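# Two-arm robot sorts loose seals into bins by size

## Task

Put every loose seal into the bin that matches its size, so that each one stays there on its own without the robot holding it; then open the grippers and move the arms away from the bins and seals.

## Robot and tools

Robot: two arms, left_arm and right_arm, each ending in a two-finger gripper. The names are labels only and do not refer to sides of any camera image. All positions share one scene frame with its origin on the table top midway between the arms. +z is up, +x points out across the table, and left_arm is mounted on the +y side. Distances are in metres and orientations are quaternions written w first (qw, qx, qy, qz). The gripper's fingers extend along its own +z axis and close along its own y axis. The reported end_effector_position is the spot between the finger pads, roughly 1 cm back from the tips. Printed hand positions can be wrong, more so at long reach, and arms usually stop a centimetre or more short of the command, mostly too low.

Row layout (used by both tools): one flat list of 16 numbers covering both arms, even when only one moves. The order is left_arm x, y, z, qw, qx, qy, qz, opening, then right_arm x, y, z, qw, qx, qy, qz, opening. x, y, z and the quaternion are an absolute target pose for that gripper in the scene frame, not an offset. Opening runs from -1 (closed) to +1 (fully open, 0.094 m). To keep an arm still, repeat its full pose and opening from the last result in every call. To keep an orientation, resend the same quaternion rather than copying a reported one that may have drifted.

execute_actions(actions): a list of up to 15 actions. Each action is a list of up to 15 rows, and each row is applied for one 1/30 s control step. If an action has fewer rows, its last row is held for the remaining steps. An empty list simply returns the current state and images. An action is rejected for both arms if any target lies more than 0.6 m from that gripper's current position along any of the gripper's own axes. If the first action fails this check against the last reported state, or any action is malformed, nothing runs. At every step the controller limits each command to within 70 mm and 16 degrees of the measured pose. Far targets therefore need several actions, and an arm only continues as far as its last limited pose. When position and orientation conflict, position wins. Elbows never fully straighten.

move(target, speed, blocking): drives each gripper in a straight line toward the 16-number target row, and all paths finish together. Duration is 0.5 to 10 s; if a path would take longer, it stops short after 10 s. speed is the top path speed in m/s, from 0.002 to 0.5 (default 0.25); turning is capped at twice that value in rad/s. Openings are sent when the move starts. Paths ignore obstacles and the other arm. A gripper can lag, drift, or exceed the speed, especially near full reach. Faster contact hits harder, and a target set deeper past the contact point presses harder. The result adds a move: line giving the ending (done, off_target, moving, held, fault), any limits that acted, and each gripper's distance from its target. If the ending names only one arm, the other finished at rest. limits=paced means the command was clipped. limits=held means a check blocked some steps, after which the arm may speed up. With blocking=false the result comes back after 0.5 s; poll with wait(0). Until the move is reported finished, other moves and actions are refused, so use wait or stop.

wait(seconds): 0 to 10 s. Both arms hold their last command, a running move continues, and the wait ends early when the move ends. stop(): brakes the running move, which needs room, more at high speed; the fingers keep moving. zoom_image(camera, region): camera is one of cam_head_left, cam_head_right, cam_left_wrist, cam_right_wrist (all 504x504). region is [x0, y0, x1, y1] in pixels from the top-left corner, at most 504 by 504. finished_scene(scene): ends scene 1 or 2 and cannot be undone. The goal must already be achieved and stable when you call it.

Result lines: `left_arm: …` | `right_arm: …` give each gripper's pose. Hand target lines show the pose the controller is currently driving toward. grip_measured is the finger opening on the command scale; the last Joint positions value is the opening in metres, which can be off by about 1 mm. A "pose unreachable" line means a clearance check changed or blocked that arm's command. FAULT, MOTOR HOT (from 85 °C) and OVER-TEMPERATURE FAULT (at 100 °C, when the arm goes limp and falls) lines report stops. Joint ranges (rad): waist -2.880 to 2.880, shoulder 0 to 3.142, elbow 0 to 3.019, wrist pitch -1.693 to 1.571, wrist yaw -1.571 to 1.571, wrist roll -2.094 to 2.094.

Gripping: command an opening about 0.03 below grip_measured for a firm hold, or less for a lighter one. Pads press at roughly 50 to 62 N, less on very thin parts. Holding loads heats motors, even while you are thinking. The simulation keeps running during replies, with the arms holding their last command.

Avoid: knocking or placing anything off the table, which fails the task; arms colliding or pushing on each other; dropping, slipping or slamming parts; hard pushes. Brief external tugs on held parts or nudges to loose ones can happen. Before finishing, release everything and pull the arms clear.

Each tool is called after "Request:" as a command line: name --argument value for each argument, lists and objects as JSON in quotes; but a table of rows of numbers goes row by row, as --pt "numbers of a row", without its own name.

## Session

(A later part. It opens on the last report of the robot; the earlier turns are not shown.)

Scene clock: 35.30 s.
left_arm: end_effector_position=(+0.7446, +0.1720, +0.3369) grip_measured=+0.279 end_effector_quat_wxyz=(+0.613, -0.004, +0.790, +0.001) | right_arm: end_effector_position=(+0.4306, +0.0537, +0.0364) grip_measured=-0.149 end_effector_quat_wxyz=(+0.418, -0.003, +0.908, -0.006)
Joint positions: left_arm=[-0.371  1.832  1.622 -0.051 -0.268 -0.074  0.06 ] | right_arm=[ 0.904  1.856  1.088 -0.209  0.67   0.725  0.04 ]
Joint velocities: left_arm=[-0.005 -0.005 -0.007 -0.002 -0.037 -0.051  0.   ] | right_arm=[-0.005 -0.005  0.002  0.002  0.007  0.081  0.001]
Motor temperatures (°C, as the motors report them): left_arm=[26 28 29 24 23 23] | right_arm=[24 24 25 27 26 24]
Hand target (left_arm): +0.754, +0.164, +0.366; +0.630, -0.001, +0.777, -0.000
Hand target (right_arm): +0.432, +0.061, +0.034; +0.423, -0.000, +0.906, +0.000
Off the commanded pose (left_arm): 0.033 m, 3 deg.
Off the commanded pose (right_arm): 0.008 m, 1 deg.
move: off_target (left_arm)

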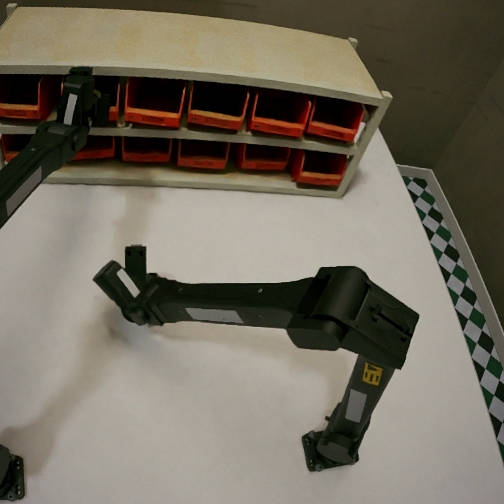

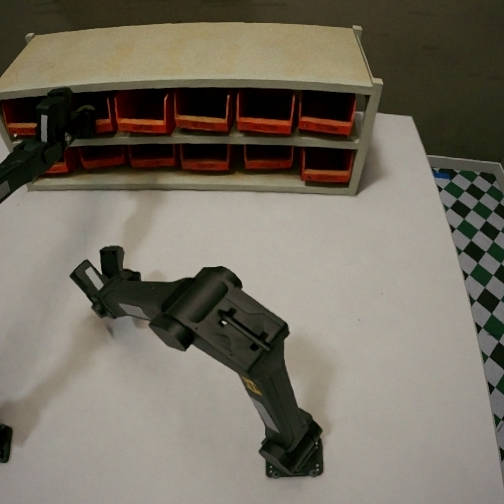

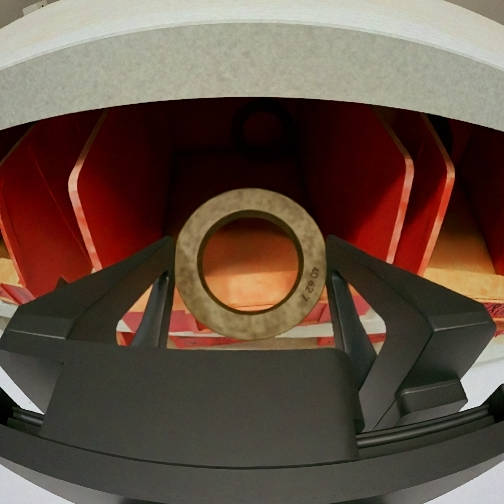

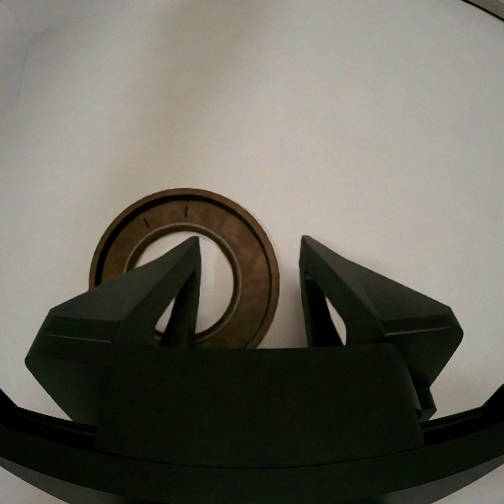

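Request:
move --target '[0.80,0.168,0.375,0.63,0,0.777,0,0.245,0.428,0.057,0.012,0.423,0,0.906,0,-0.15]' --speed 0.07

Scene clock: 39.23 s.
left_arm: end_effector_position=(+0.7842, +0.1652, +0.3497) grip_measured=+0.279 end_effector_quat_wxyz=(+0.614, +0.000, +0.789, -0.001) | right_arm: end_effector_position=(+0.4299, +0.0529, +0.0183) grip_measured=-0.149 end_effector_quat_wxyz=(+0.421, -0.001, +0.907, -0.002)
Joint positions: left_arm=[-0.363  1.933  1.802 -0.125 -0.251 -0.067  0.06 ] | right_arm=[ 0.904  1.888  1.069 -0.149  0.67   0.728  0.04 ]
Joint velocities: left_arm=[-0.024  0.005 -0.027  0.007  0.022 -0.007  0.   ] | right_arm=[ 0.015  0.005 -0.017  0.007 -0.022 -0.022  0.001]
Motor temperatures (°C, as the motors report them): left_arm=[26 28 30 24 23 23] | right_arm=[24 24 25 27 26 24]
Hand target (left_arm): +0.796, +0.168, +0.375; +0.630, -0.000, +0.776, +0.000
Hand target (right_arm): +0.428, +0.057, +0.012; +0.423, -0.000, +0.906, +0.000
Off the commanded pose (left_arm): 0.030 m, 2 deg.
Off the commanded pose (right_arm): 0.008 m, 0 deg.
move: off_target (left_arm)

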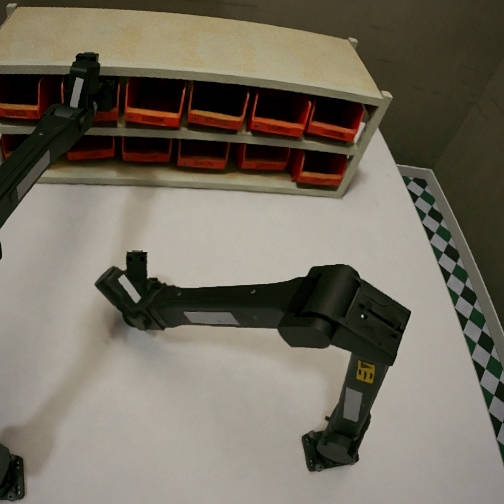

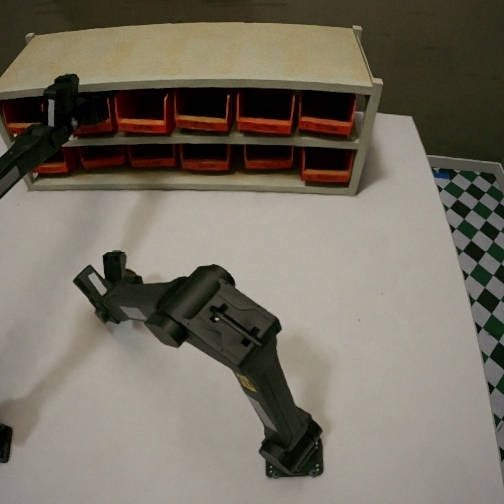

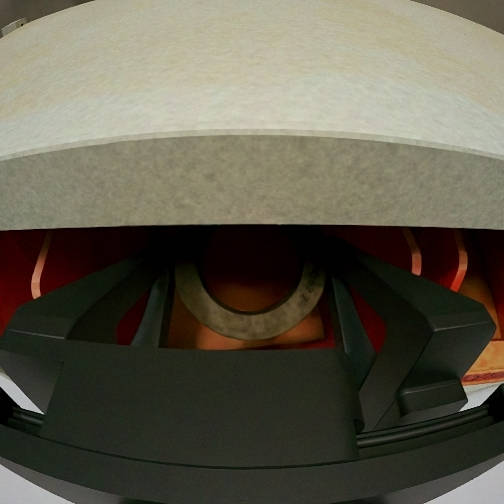

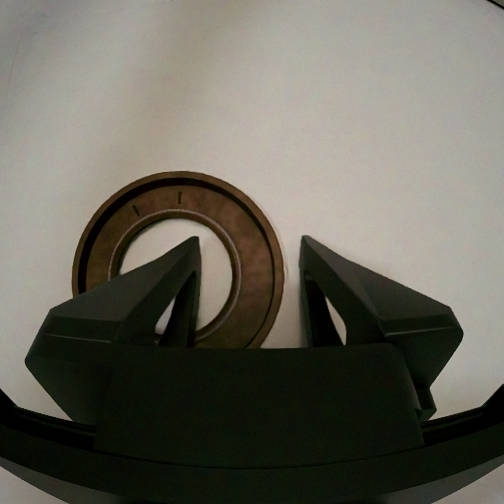

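Request:
move --target '[0.815,0.174,0.35,0.63,0,0.777,0,0.245,0.428,0.056,0.0,0.423,0,0.906,0,-0.2]' --speed 0.05

Scene clock: 41.37 s.
left_arm: end_effector_position=(+0.7963, +0.1723, +0.3151) grip_measured=+0.279 end_effector_quat_wxyz=(+0.600, +0.002, +0.800, +0.002) | right_arm: end_effector_position=(+0.4316, +0.0547, +0.0145) grip_measured=-0.199 end_effector_quat_wxyz=(+0.427, +0.003, +0.904, +0.003)
Joint positions: left_arm=[-0.348  1.978  1.803 -0.117 -0.236 -0.064  0.06 ] | right_arm=[ 0.905  1.9    1.065 -0.115  0.674  0.728  0.038]
Joint velocities: left_arm=[ 0.005 -0.015  0.007 -0.002  0.022 -0.007 -0.001] | right_arm=[ 0.005 -0.015 -0.012 -0.002  0.095 -0.022 -0.   ]
Motor temperatures (°C, as the motors report them): left_arm=[26 28 30 24 23 23] | right_arm=[24 24 25 27 26 24]
Hand target (left_arm): +0.811, +0.175, +0.350; +0.630, -0.000, +0.777, +0.001
Hand target (right_arm): +0.428, +0.056, +0.000; +0.423, -0.000, +0.906, -0.000
Off the commanded pose (left_arm): 0.040 m, 4 deg.
Off the commanded pose (right_arm): 0.015 m, 1 deg.
move: off_target (left_arm, right_arm)

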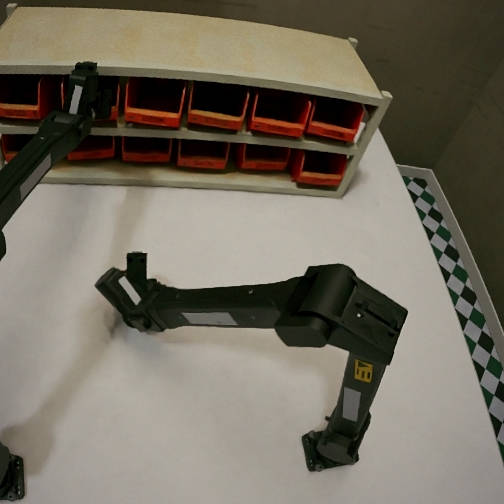

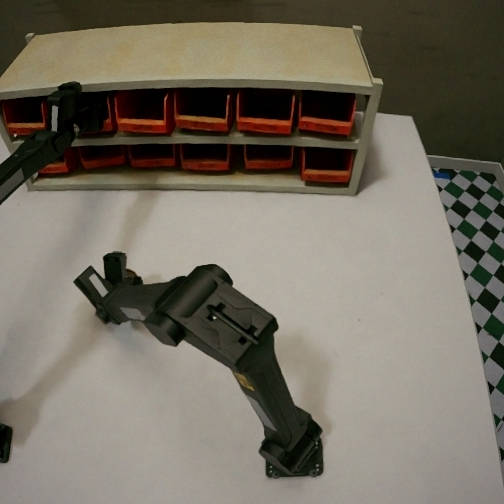

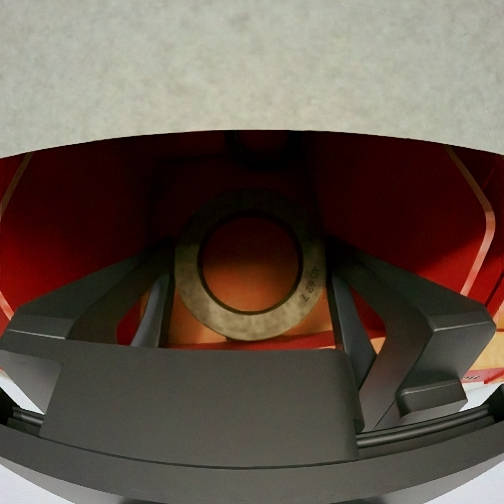

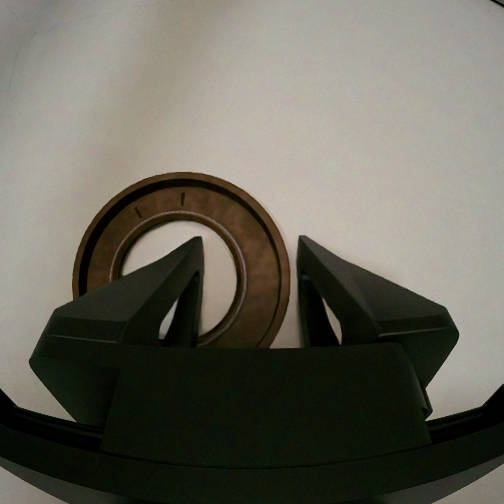

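Request:
execute_actions --actions '[[[0.811,0.175,0.35,0.63,0,0.777,0,0.4,0.428,0.056,0.006,0.423,0,0.906,0,-0.63]]]'

Request:
move --target '[0.70,0.175,0.35,0.63,0,0.777,0,0.4,0.428,0.056,0.006,0.423,0,0.906,0,-0.63]' --speed 0.15

Scene clock: 42.77 s.
left_arm: end_effector_position=(+0.7966, +0.1722, +0.3161) grip_measured=+0.398 end_effector_quat_wxyz=(+0.602, +0.002, +0.799, +0.002) | right_arm: end_effector_position=(+0.4316, +0.0543, +0.0145) grip_measured=-0.573 end_effector_quat_wxyz=(+0.427, +0.004, +0.904, +0.003)
Joint positions: left_arm=[-0.348  1.978  1.803 -0.112 -0.236 -0.064  0.066] | right_arm=[ 0.905  1.9    1.065 -0.115  0.676  0.73   0.02 ]
Joint velocities: left_arm=[-0.015  0.005 -0.002 -0.007  0.051  0.022 -0.001] | right_arm=[ 0.015 -0.005 -0.007 -0.002  0.037 -0.037 -0.001]
Motor temperatures (°C, as the motors report them): left_arm=[26 28 31 24 23 23] | right_arm=[24 25 25 27 26 24]
Hand target (left_arm): +0.807, +0.176, +0.350; +0.630, -0.000, +0.777, +0.000
Hand target (right_arm): +0.428, +0.056, +0.006; +0.423, +0.000, +0.906, -0.000
Off the commanded pose (left_arm): 0.037 m, 4 deg.
Off the commanded pose (right_arm): 0.009 m, 1 deg.

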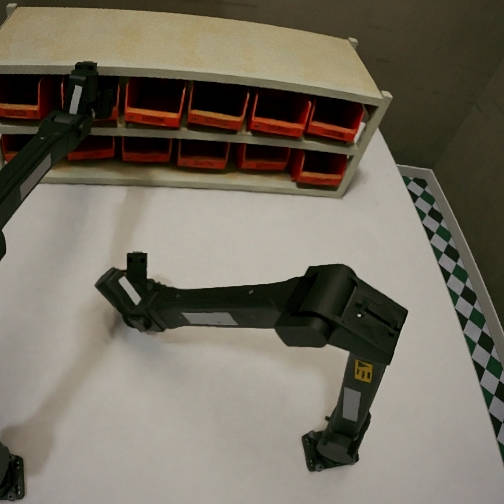

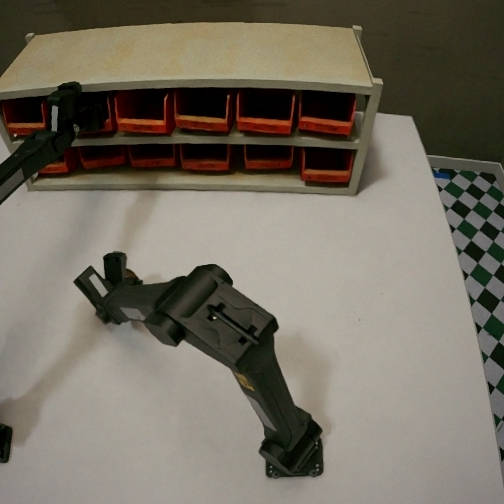

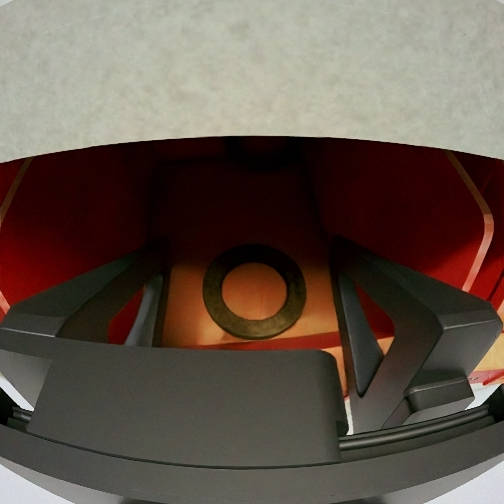

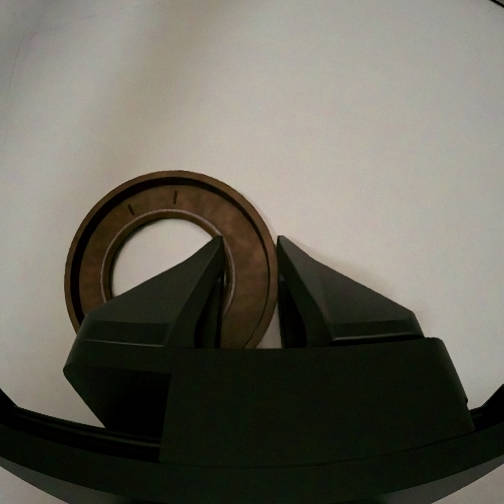

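Scene clock: 43.97 s.
left_arm: end_effector_position=(+0.7057, +0.1784, +0.3252) grip_measured=+0.398 end_effector_quat_wxyz=(+0.611, +0.001, +0.791, +0.004) | right_arm: end_effector_position=(+0.4316, +0.0543, +0.0145) grip_measured=-0.573 end_effector_quat_wxyz=(+0.427, +0.004, +0.904, +0.003)
Joint positions: left_arm=[-0.377  1.739  1.463  0.012 -0.272 -0.064  0.066] | right_arm=[ 0.905  1.9    1.065 -0.115  0.676  0.73   0.02 ]
Joint velocities: left_arm=[-0.015 -0.005 -0.002 -0.027  0.022 -0.007 -0.001] | right_arm=[-0.015  0.015  0.017 -0.007  0.037 -0.037  0.   ]
Motor temperatures (°C, as the motors report them): left_arm=[26 28 30 25 23 23] | right_arm=[24 25 25 27 26 24]
Hand target (left_arm): +0.700, +0.177, +0.350; +0.630, -0.001, +0.777, -0.001
Hand target (right_arm): +0.428, +0.056, +0.006; +0.423, +0.000, +0.906, -0.000
Off the commanded pose (left_arm): 0.026 m, 3 deg.
Off the commanded pose (right_arm): 0.009 m, 1 deg.
move: off_target (left_arm)

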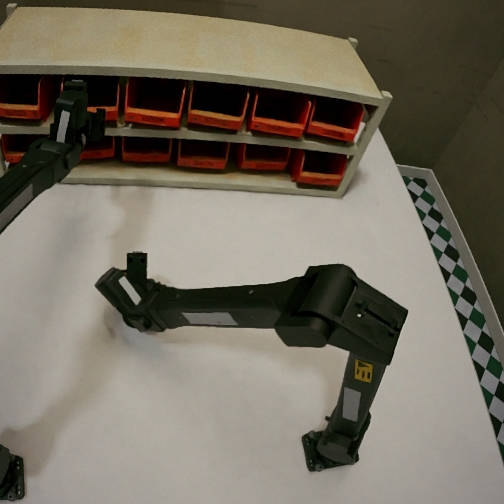

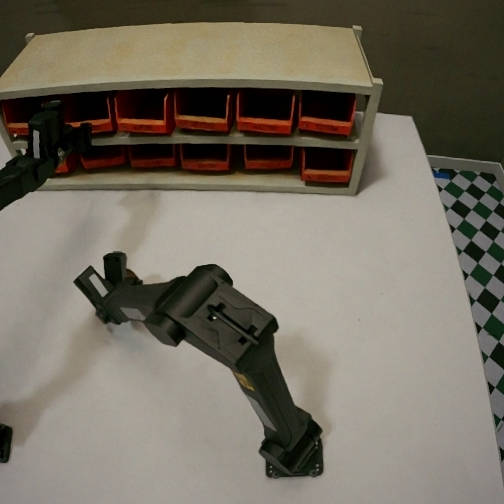

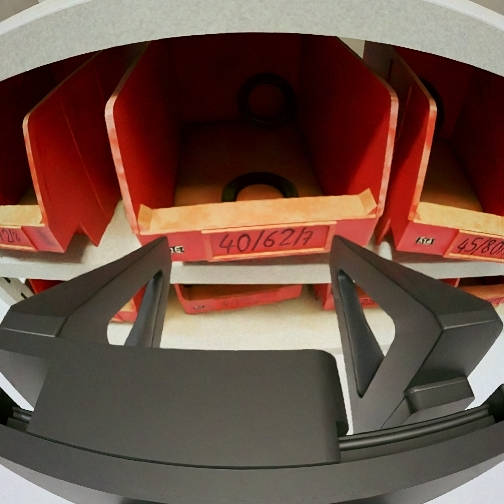

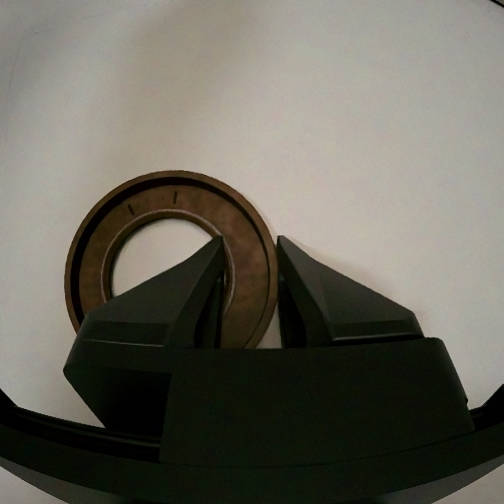

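Request:
move --target '[0.6,0.25,0.33,0.63,0,0.777,0,0.4,0.43,0.03,0.09,0.423,0,0.906,0,-0.62]'

Request:
move --target '[0.4,0.36,0.25,0.63,0,0.777,0,1,0.66,-0.44,0.34,0.595,0.171,0.771,-0.132,-0.62]' --speed 0.35

Scene clock: 46.77 s.
left_arm: end_effector_position=(+0.6016, +0.2527, +0.3233) grip_measured=+0.398 end_effector_quat_wxyz=(+0.621, -0.005, +0.783, -0.000) | right_arm: end_effector_position=(+0.4271, +0.0301, +0.0867) grip_measured=-0.588 end_effector_quat_wxyz=(+0.423, +0.001, +0.906, +0.000)
Joint positions: left_arm=[-0.286  1.447  1.086  0.127 -0.185 -0.051  0.066] | right_arm=[ 0.882  1.718  1.046 -0.274  0.658  0.705  0.019]
Joint velocities: left_arm=[-0.005 -0.015 -0.017 -0.007 -0.007 -0.007 -0.   ] | right_arm=[-0.015  0.005 -0.002 -0.002  0.007 -0.066 -0.001]
Motor temperatures (°C, as the motors report them): left_arm=[26 28 30 25 23 23] | right_arm=[24 25 25 27 26 24]
Hand target (left_arm): +0.601, +0.252, +0.329; +0.630, +0.001, +0.777, +0.001
Hand target (right_arm): +0.430, +0.030, +0.091; +0.423, -0.000, +0.906, +0.000
Off the commanded pose (left_arm): 0.007 m, 1 deg.
Off the commanded pose (right_arm): 0.004 m, 0 deg.
move: done

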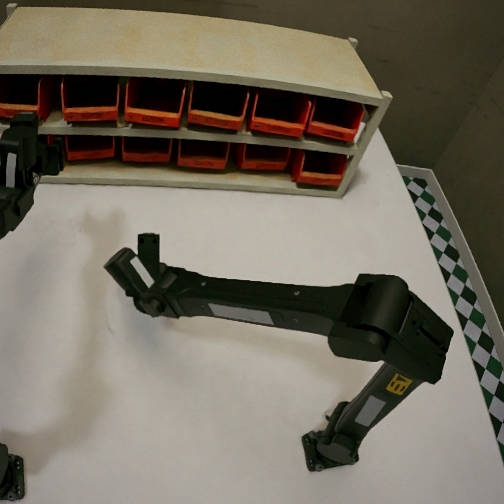

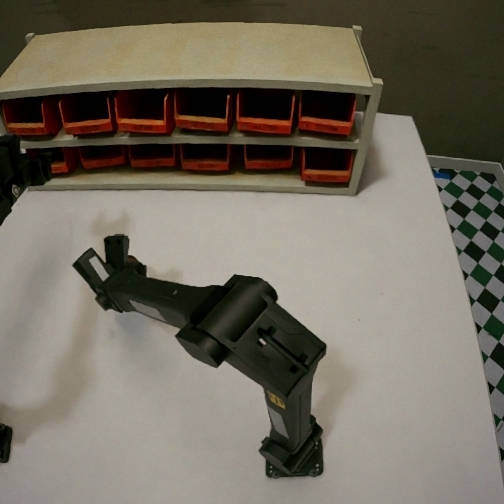

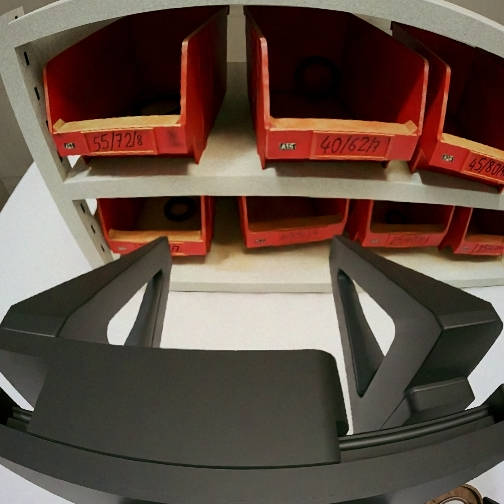

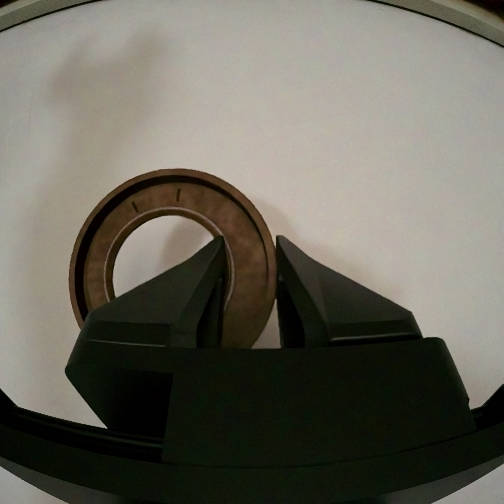

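Scene clock: 49.07 s.
left_arm: end_effector_position=(+0.4036, +0.3619, +0.2388) grip_measured=+1.000 end_effector_quat_wxyz=(+0.617, -0.003, +0.787, -0.003) | right_arm: end_effector_position=(+0.6427, -0.4530, +0.3147) grip_measured=-0.587 end_effector_quat_wxyz=(+0.581, +0.169, +0.784, -0.138)
Joint positions: left_arm=[-0.013  0.956  0.462  0.252  0.088  0.013  0.094] | right_arm=[-0.09   1.499  1.163  0.022  0.378  0.098  0.019]
Joint velocities: left_arm=[ 0.005 -0.005 -0.002 -0.012 -0.022 -0.022  0.   ] | right_arm=[ 0.005  0.005 -0.022  0.002  0.022  0.007  0.001]
Motor temperatures (°C, as the motors report them): left_arm=[26 28 30 25 23 23] | right_arm=[24 25 25 27 26 24]
Hand target (left_arm): +0.403, +0.364, +0.249; +0.630, +0.002, +0.777, +0.003
Hand target (right_arm): +0.655, -0.449, +0.343; +0.604, +0.166, +0.768, -0.133
Off the commanded pose (left_arm): 0.012 m, 2 deg.
Off the commanded pose (right_arm): 0.033 m, 2 deg.
move: off_target (left_arm, right_arm); limits=paced

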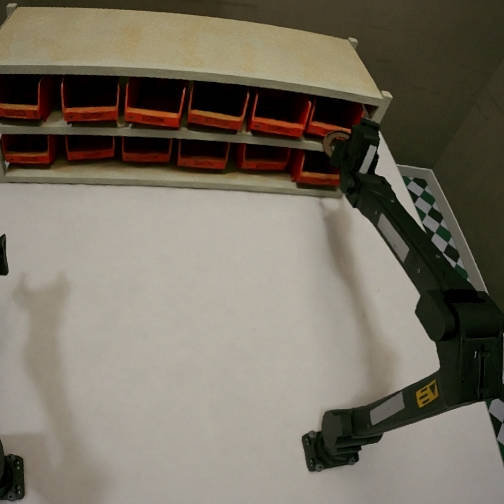

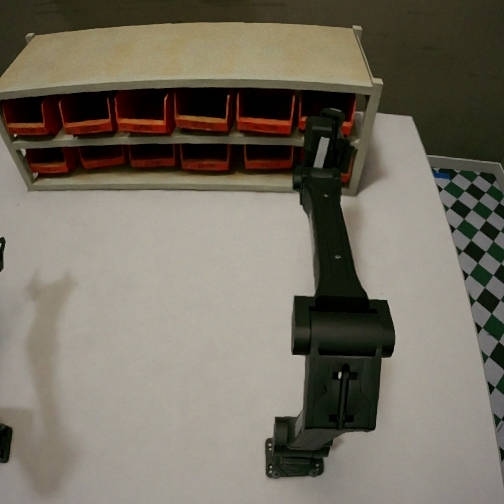

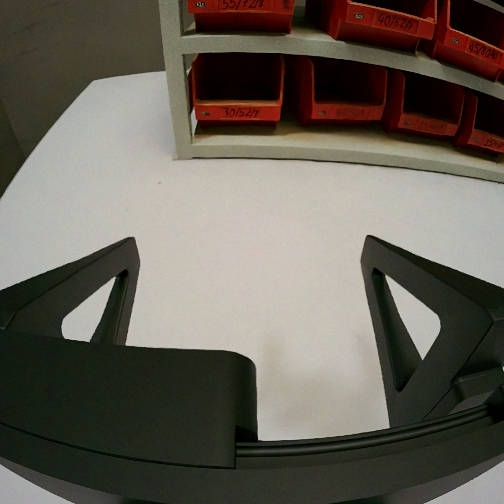

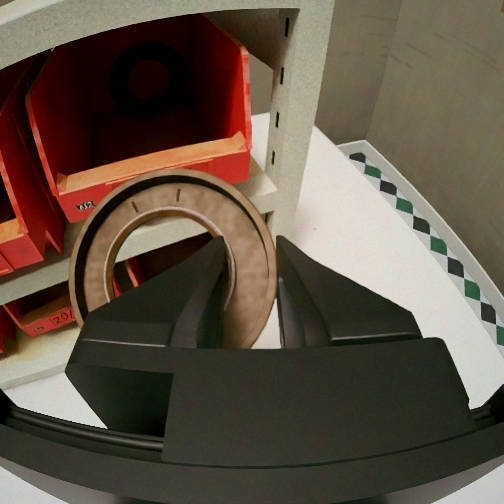

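Request:
move --target '[0.73,-0.458,0.36,0.595,0.171,0.771,-0.132,1,0.73,-0.458,0.36,0.595,0.171,0.771,-0.132,-0.62]' --speed 0.002 --blocking false

Request:
stop

Request:
move --target '[0.4,0.36,0.25,0.63,0,0.777,0,1,0.73,-0.458,0.36,0.595,0.171,0.771,-0.132,-0.62]' --speed 0.1

action 0: the call puts the target (left_arm/x, left_arm/y, left_arm/z) 0.821 m from left_arm's end_effector_position in the last result along the gripper's own y axis as it stood there; a target may be at most 0.6 m away along each of those axes, so nothing of the call was run and nothing moved. Command a nearer target, and go on from there in a later call.

Scene clock: 52.03 s.
left_arm: end_effector_position=(+0.4036, +0.3619, +0.2388) grip_measured=+1.000 end_effector_quat_wxyz=(+0.617, -0.003, +0.787, -0.003) | right_arm: end_effector_position=(+0.6427, -0.4530, +0.3147) grip_measured=-0.587 end_effector_quat_wxyz=(+0.581, +0.169, +0.784, -0.138)
Joint positions: left_arm=[-0.013  0.956  0.462  0.252  0.088  0.013  0.094] | right_arm=[-0.09   1.499  1.163  0.022  0.378  0.098  0.019]
Joint velocities: left_arm=[ 0.005 -0.015 -0.017 -0.007 -0.007 -0.037  0.   ] | right_arm=[-0.005  0.015 -0.002 -0.007 -0.007 -0.022  0.001]
Motor temperatures (°C, as the motors report them): left_arm=[26 28 30 25 23 23] | right_arm=[24 25 26 27 26 24]
Hand target (left_arm): +0.403, +0.364, +0.249; +0.630, +0.002, +0.777, +0.003
Hand target (right_arm): +0.655, -0.449, +0.343; +0.604, +0.166, +0.768, -0.132
Off the commanded pose (left_arm): 0.012 m, 2 deg.
Off the commanded pose (right_arm): 0.033 m, 2 deg.
stop: no move was running

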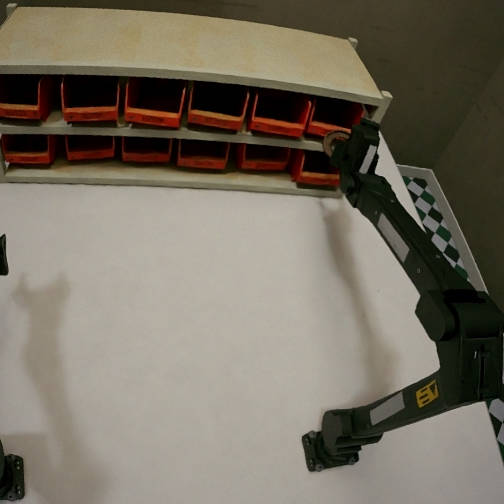

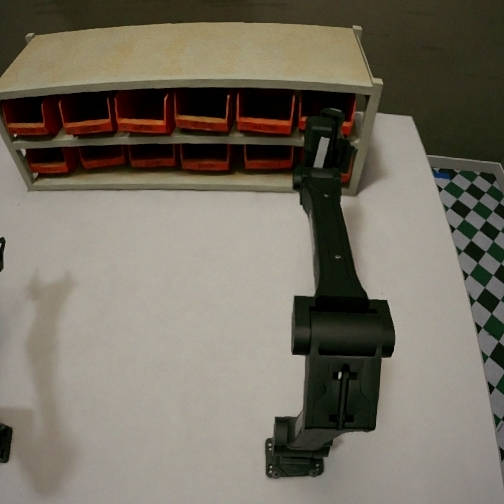

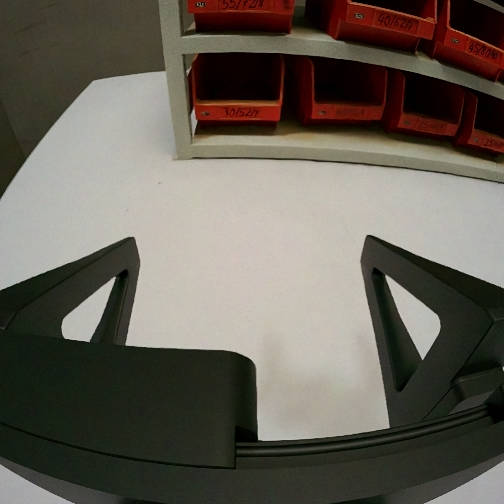

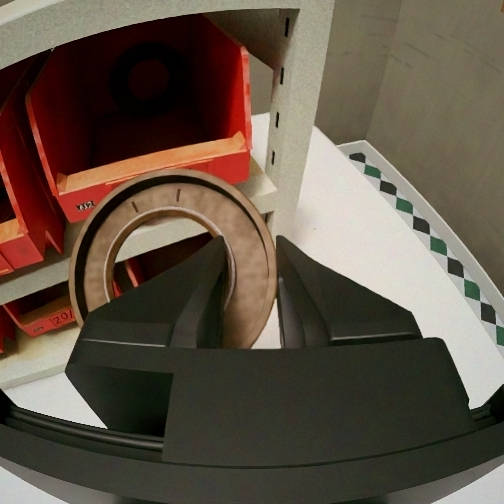

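Scene clock: 53.43 s.
left_arm: end_effector_position=(+0.4023, +0.3624, +0.2435) grip_measured=+1.000 end_effector_quat_wxyz=(+0.621, -0.004, +0.784, -0.001) | right_arm: end_effector_position=(+0.7163, -0.4558, +0.3318) grip_measured=-0.587 end_effector_quat_wxyz=(+0.580, +0.167, +0.786, -0.136)
Joint positions: left_arm=[-0.013  0.945  0.462  0.252  0.084  0.013  0.094] | right_arm=[-0.09   1.67   1.417 -0.065  0.373  0.098  0.019]
Joint velocities: left_arm=[ 0.005  0.005 -0.042  0.012 -0.007 -0.022  0.   ] | right_arm=[ 0.005 -0.005  0.002 -0.002 -0.022 -0.007  0.   ]
Motor temperatures (°C, as the motors report them): left_arm=[26 28 30 25 23 23] | right_arm=[24 25 26 27 26 24]
Hand target (left_arm): +0.400, +0.360, +0.250; +0.630, -0.000, +0.777, -0.000
Hand target (right_arm): +0.727, -0.459, +0.359; +0.597, +0.171, +0.773, -0.132
Off the commanded pose (left_arm): 0.007 m, 1 deg.
Off the commanded pose (right_arm): 0.031 m, 3 deg.
move: off_target (right_arm)

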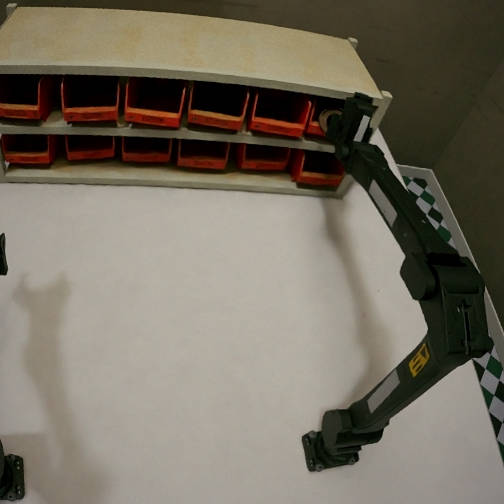

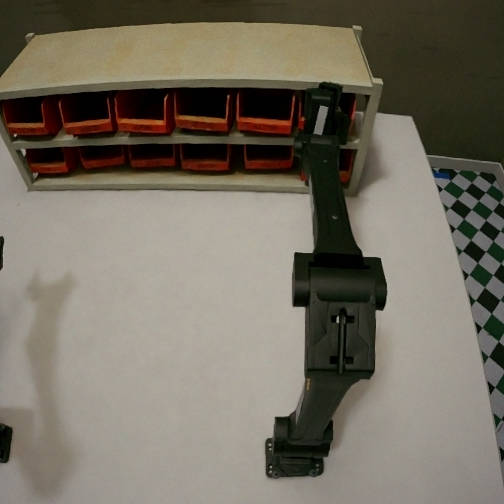

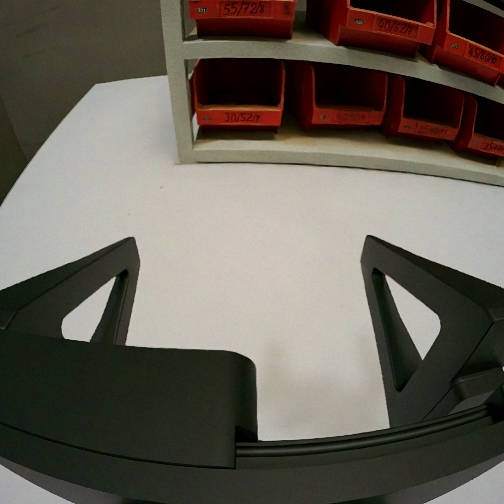

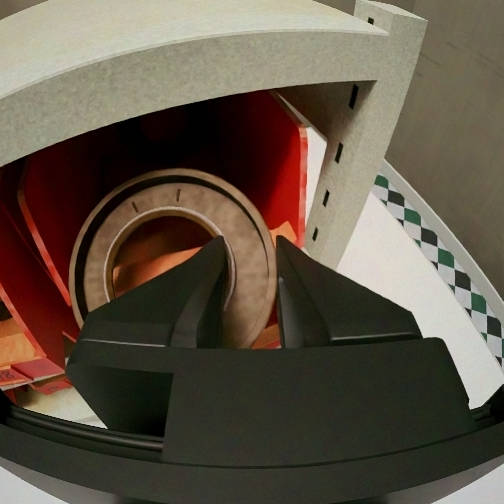

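Request:
move --target '[0.4,0.36,0.25,0.63,0,0.777,0,1,0.79,-0.46,0.345,0.595,0.171,0.771,-0.132,-0.62]' --speed 0.07

Scene clock: 55.77 s.
left_arm: end_effector_position=(+0.4023, +0.3624, +0.2435) grip_measured=+1.000 end_effector_quat_wxyz=(+0.621, -0.004, +0.784, -0.001) | right_arm: end_effector_position=(+0.7755, -0.4587, +0.3195) grip_measured=-0.587 end_effector_quat_wxyz=(+0.581, +0.168, +0.785, -0.135)
Joint positions: left_arm=[-0.013  0.945  0.462  0.252  0.084  0.013  0.094] | right_arm=[-0.09   1.828  1.597 -0.084  0.373  0.1    0.019]
Joint velocities: left_arm=[-0.005 -0.015  0.002  0.002 -0.066  0.007  0.   ] | right_arm=[-0.015 -0.015 -0.012 -0.002  0.022 -0.051 -0.001]
Motor temperatures (°C, as the motors report them): left_arm=[26 28 30 25 23 23] | right_arm=[24 25 27 27 26 24]
Hand target (left_arm): +0.400, +0.360, +0.250; +0.630, -0.000, +0.777, -0.000
Hand target (right_arm): +0.787, -0.461, +0.344; +0.597, +0.171, +0.773, -0.132
Off the commanded pose (left_arm): 0.007 m, 1 deg.
Off the commanded pose (right_arm): 0.029 m, 2 deg.
move: off_target (right_arm)

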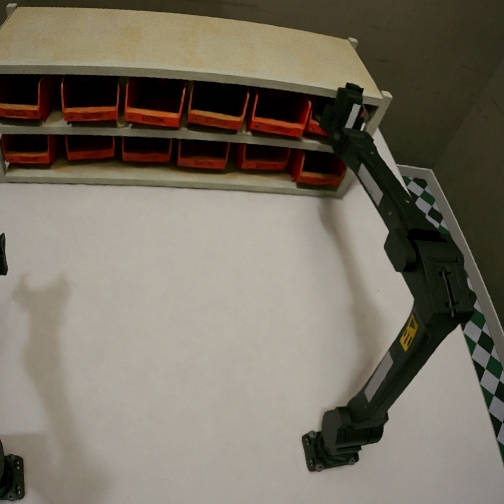

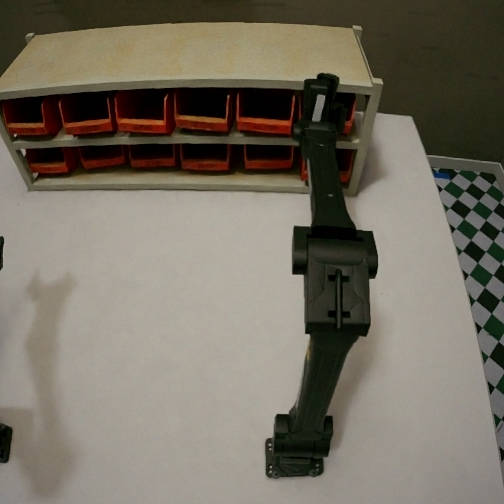

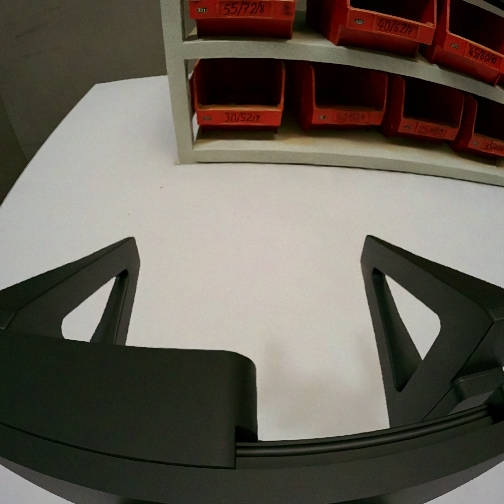

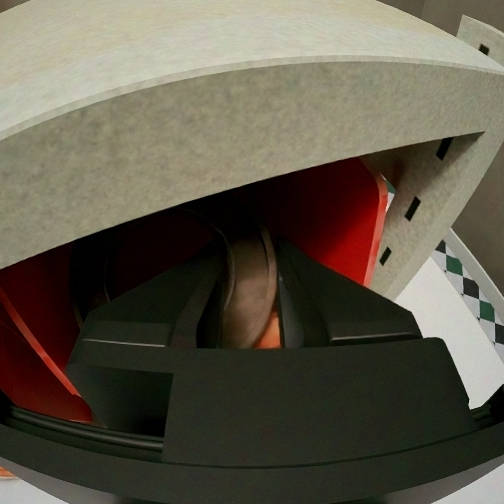

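Request:
move --target '[0.4,0.36,0.25,0.63,0,0.777,0,1,0.808,-0.465,0.335,0.595,0.171,0.771,-0.132,-0.62]' --speed 0.05

Request:
execute_actions --actions '[[[0.4,0.36,0.25,0.63,0,0.777,0,1,0.808,-0.465,0.335,0.595,0.171,0.771,-0.132,-0.35]]]'

Scene clock: 57.93 s.
left_arm: end_effector_position=(+0.4023, +0.3624, +0.2435) grip_measured=+1.000 end_effector_quat_wxyz=(+0.621, -0.004, +0.784, -0.001) | right_arm: end_effector_position=(+0.7942, -0.4591, +0.3183) grip_measured=-0.587 end_effector_quat_wxyz=(+0.586, +0.168, +0.782, -0.133)
Joint positions: left_arm=[-0.013  0.945  0.462  0.252  0.084  0.013  0.094] | right_arm=[-0.09   1.877  1.658 -0.085  0.37   0.1    0.019]
Joint velocities: left_arm=[-0.005 -0.005 -0.017 -0.012  0.037 -0.007  0.   ] | right_arm=[ 0.005  0.005  0.007  0.012  0.007 -0.051  0.   ]
Motor temperatures (°C, as the motors report them): left_arm=[26 28 29 25 23 23] | right_arm=[24 25 27 27 26 24]
Hand target (left_arm): +0.400, +0.360, +0.250; +0.630, -0.000, +0.777, -0.000
Hand target (right_arm): +0.806, -0.465, +0.334; +0.597, +0.171, +0.773, -0.132
Off the commanded pose (left_arm): 0.007 m, 1 deg.
Off the commanded pose (right_arm): 0.022 m, 2 deg.
move: off_target (right_arm)

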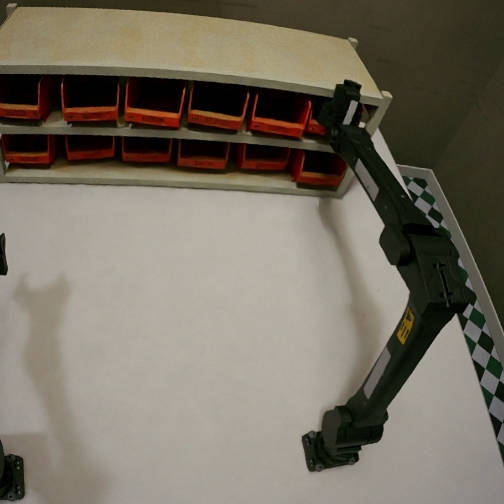

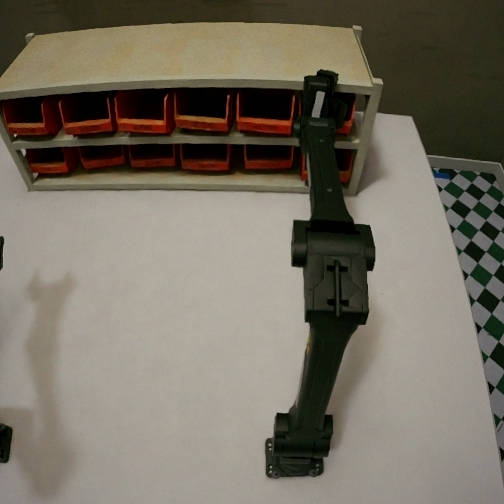

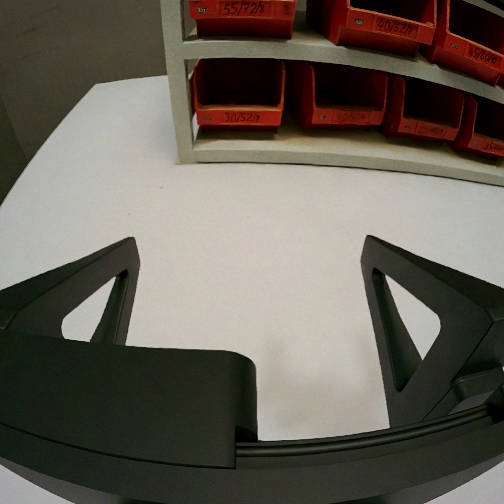

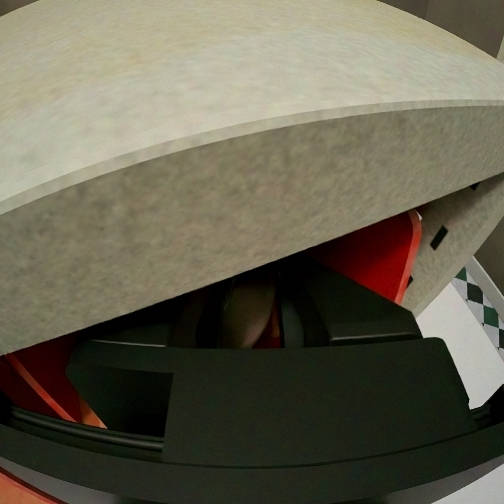

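Scene clock: 58.43 s.
left_arm: end_effector_position=(+0.4023, +0.3624, +0.2435) grip_measured=+1.000 end_effector_quat_wxyz=(+0.621, -0.004, +0.784, -0.001) | right_arm: end_effector_position=(+0.7946, -0.4594, +0.3168) grip_measured=-0.351 end_effector_quat_wxyz=(+0.585, +0.168, +0.782, -0.133)
Joint positions: left_arm=[-0.013  0.945  0.462  0.252  0.084  0.013  0.094] | right_arm=[-0.09   1.878  1.658 -0.085  0.37   0.1    0.03 ]
Joint velocities: left_arm=[ 0.005 -0.005 -0.017 -0.017  0.022  0.007  0.   ] | right_arm=[ 0.005 -0.015 -0.007 -0.007  0.051 -0.022 -0.001]
Motor temperatures (°C, as the motors report them): left_arm=[26 28 29 25 23 23] | right_arm=[24 25 27 27 26 24]
Hand target (left_arm): +0.400, +0.360, +0.250; +0.630, -0.000, +0.777, -0.000
Hand target (right_arm): +0.806, -0.465, +0.335; +0.597, +0.171, +0.773, -0.133
Off the commanded pose (left_arm): 0.007 m, 1 deg.
Off the commanded pose (right_arm): 0.023 m, 2 deg.

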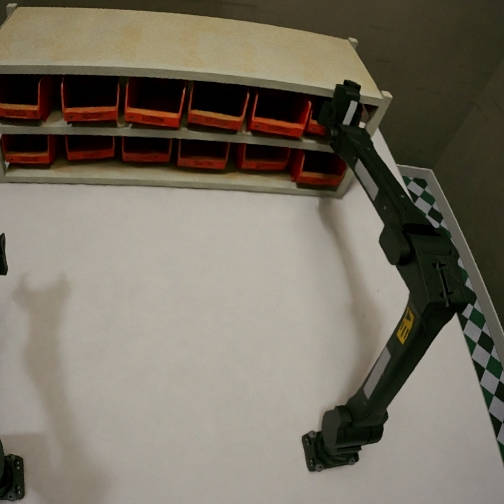

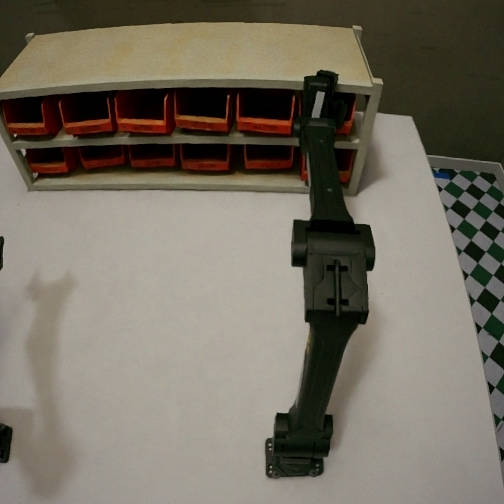

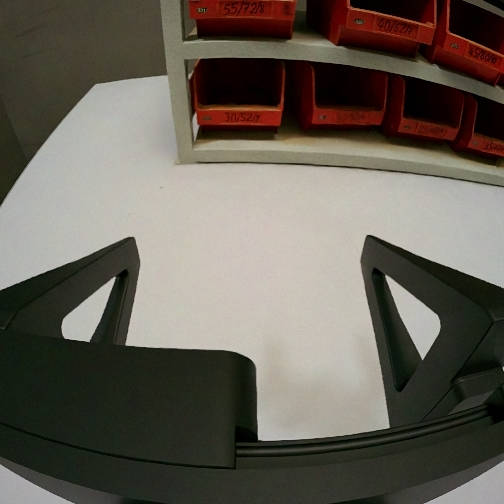

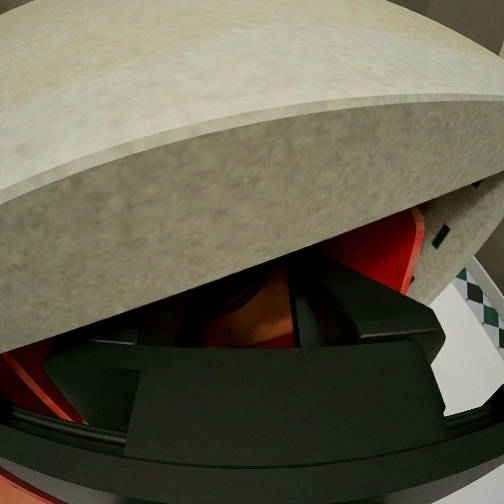

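Request:
move --target '[0.4,0.36,0.25,0.63,0,0.777,0,1,0.6,-0.45,0.345,0.595,0.171,0.771,-0.132,-0.35]' --speed 0.2

Scene clock: 60.60 s.
left_arm: end_effector_position=(+0.4023, +0.3624, +0.2435) grip_measured=+1.000 end_effector_quat_wxyz=(+0.621, -0.004, +0.784, -0.001) | right_arm: end_effector_position=(+0.5985, -0.4508, +0.3424) grip_measured=-0.351 end_effector_quat_wxyz=(+0.589, +0.172, +0.778, -0.134)
Joint positions: left_arm=[-0.013  0.945  0.462  0.252  0.084  0.013  0.094] | right_arm=[-0.09   1.363  1.085 -0.017  0.377  0.104  0.03 ]
Joint velocities: left_arm=[-0.005  0.005 -0.002  0.012 -0.066  0.037  0.   ] | right_arm=[-0.005 -0.015  0.017  0.007 -0.095  0.037 -0.   ]
Motor temperatures (°C, as the motors report them): left_arm=[26 28 29 25 23 23] | right_arm=[24 25 27 27 26 24]
Hand target (left_arm): +0.400, +0.360, +0.250; +0.630, -0.000, +0.777, -0.000
Hand target (right_arm): +0.601, -0.447, +0.348; +0.597, +0.171, +0.773, -0.132
Off the commanded pose (left_arm): 0.007 m, 1 deg.
Off the commanded pose (right_arm): 0.003 m, 1 deg.
move: done

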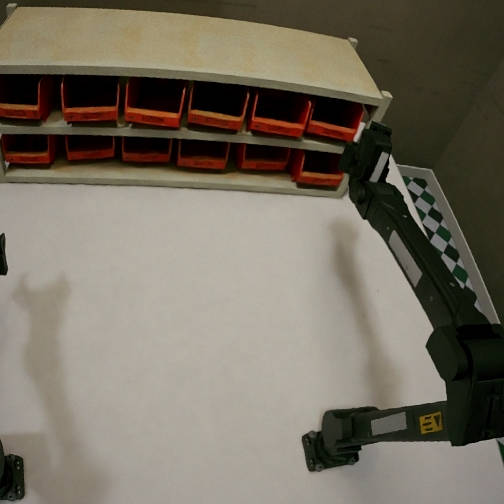

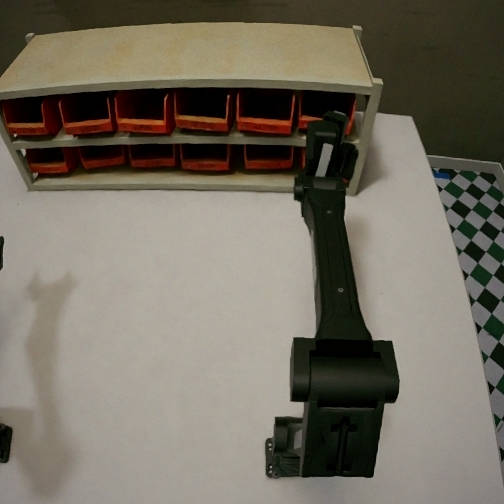

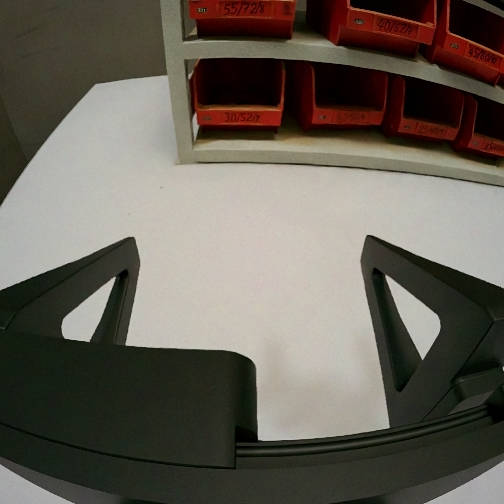

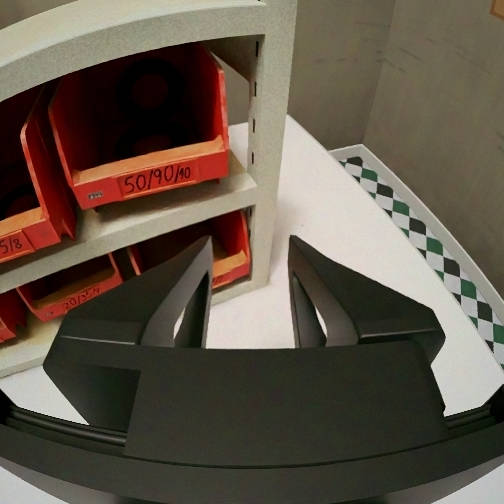

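Request:
finished_scene --scene 1

The scene is finished: the task was done.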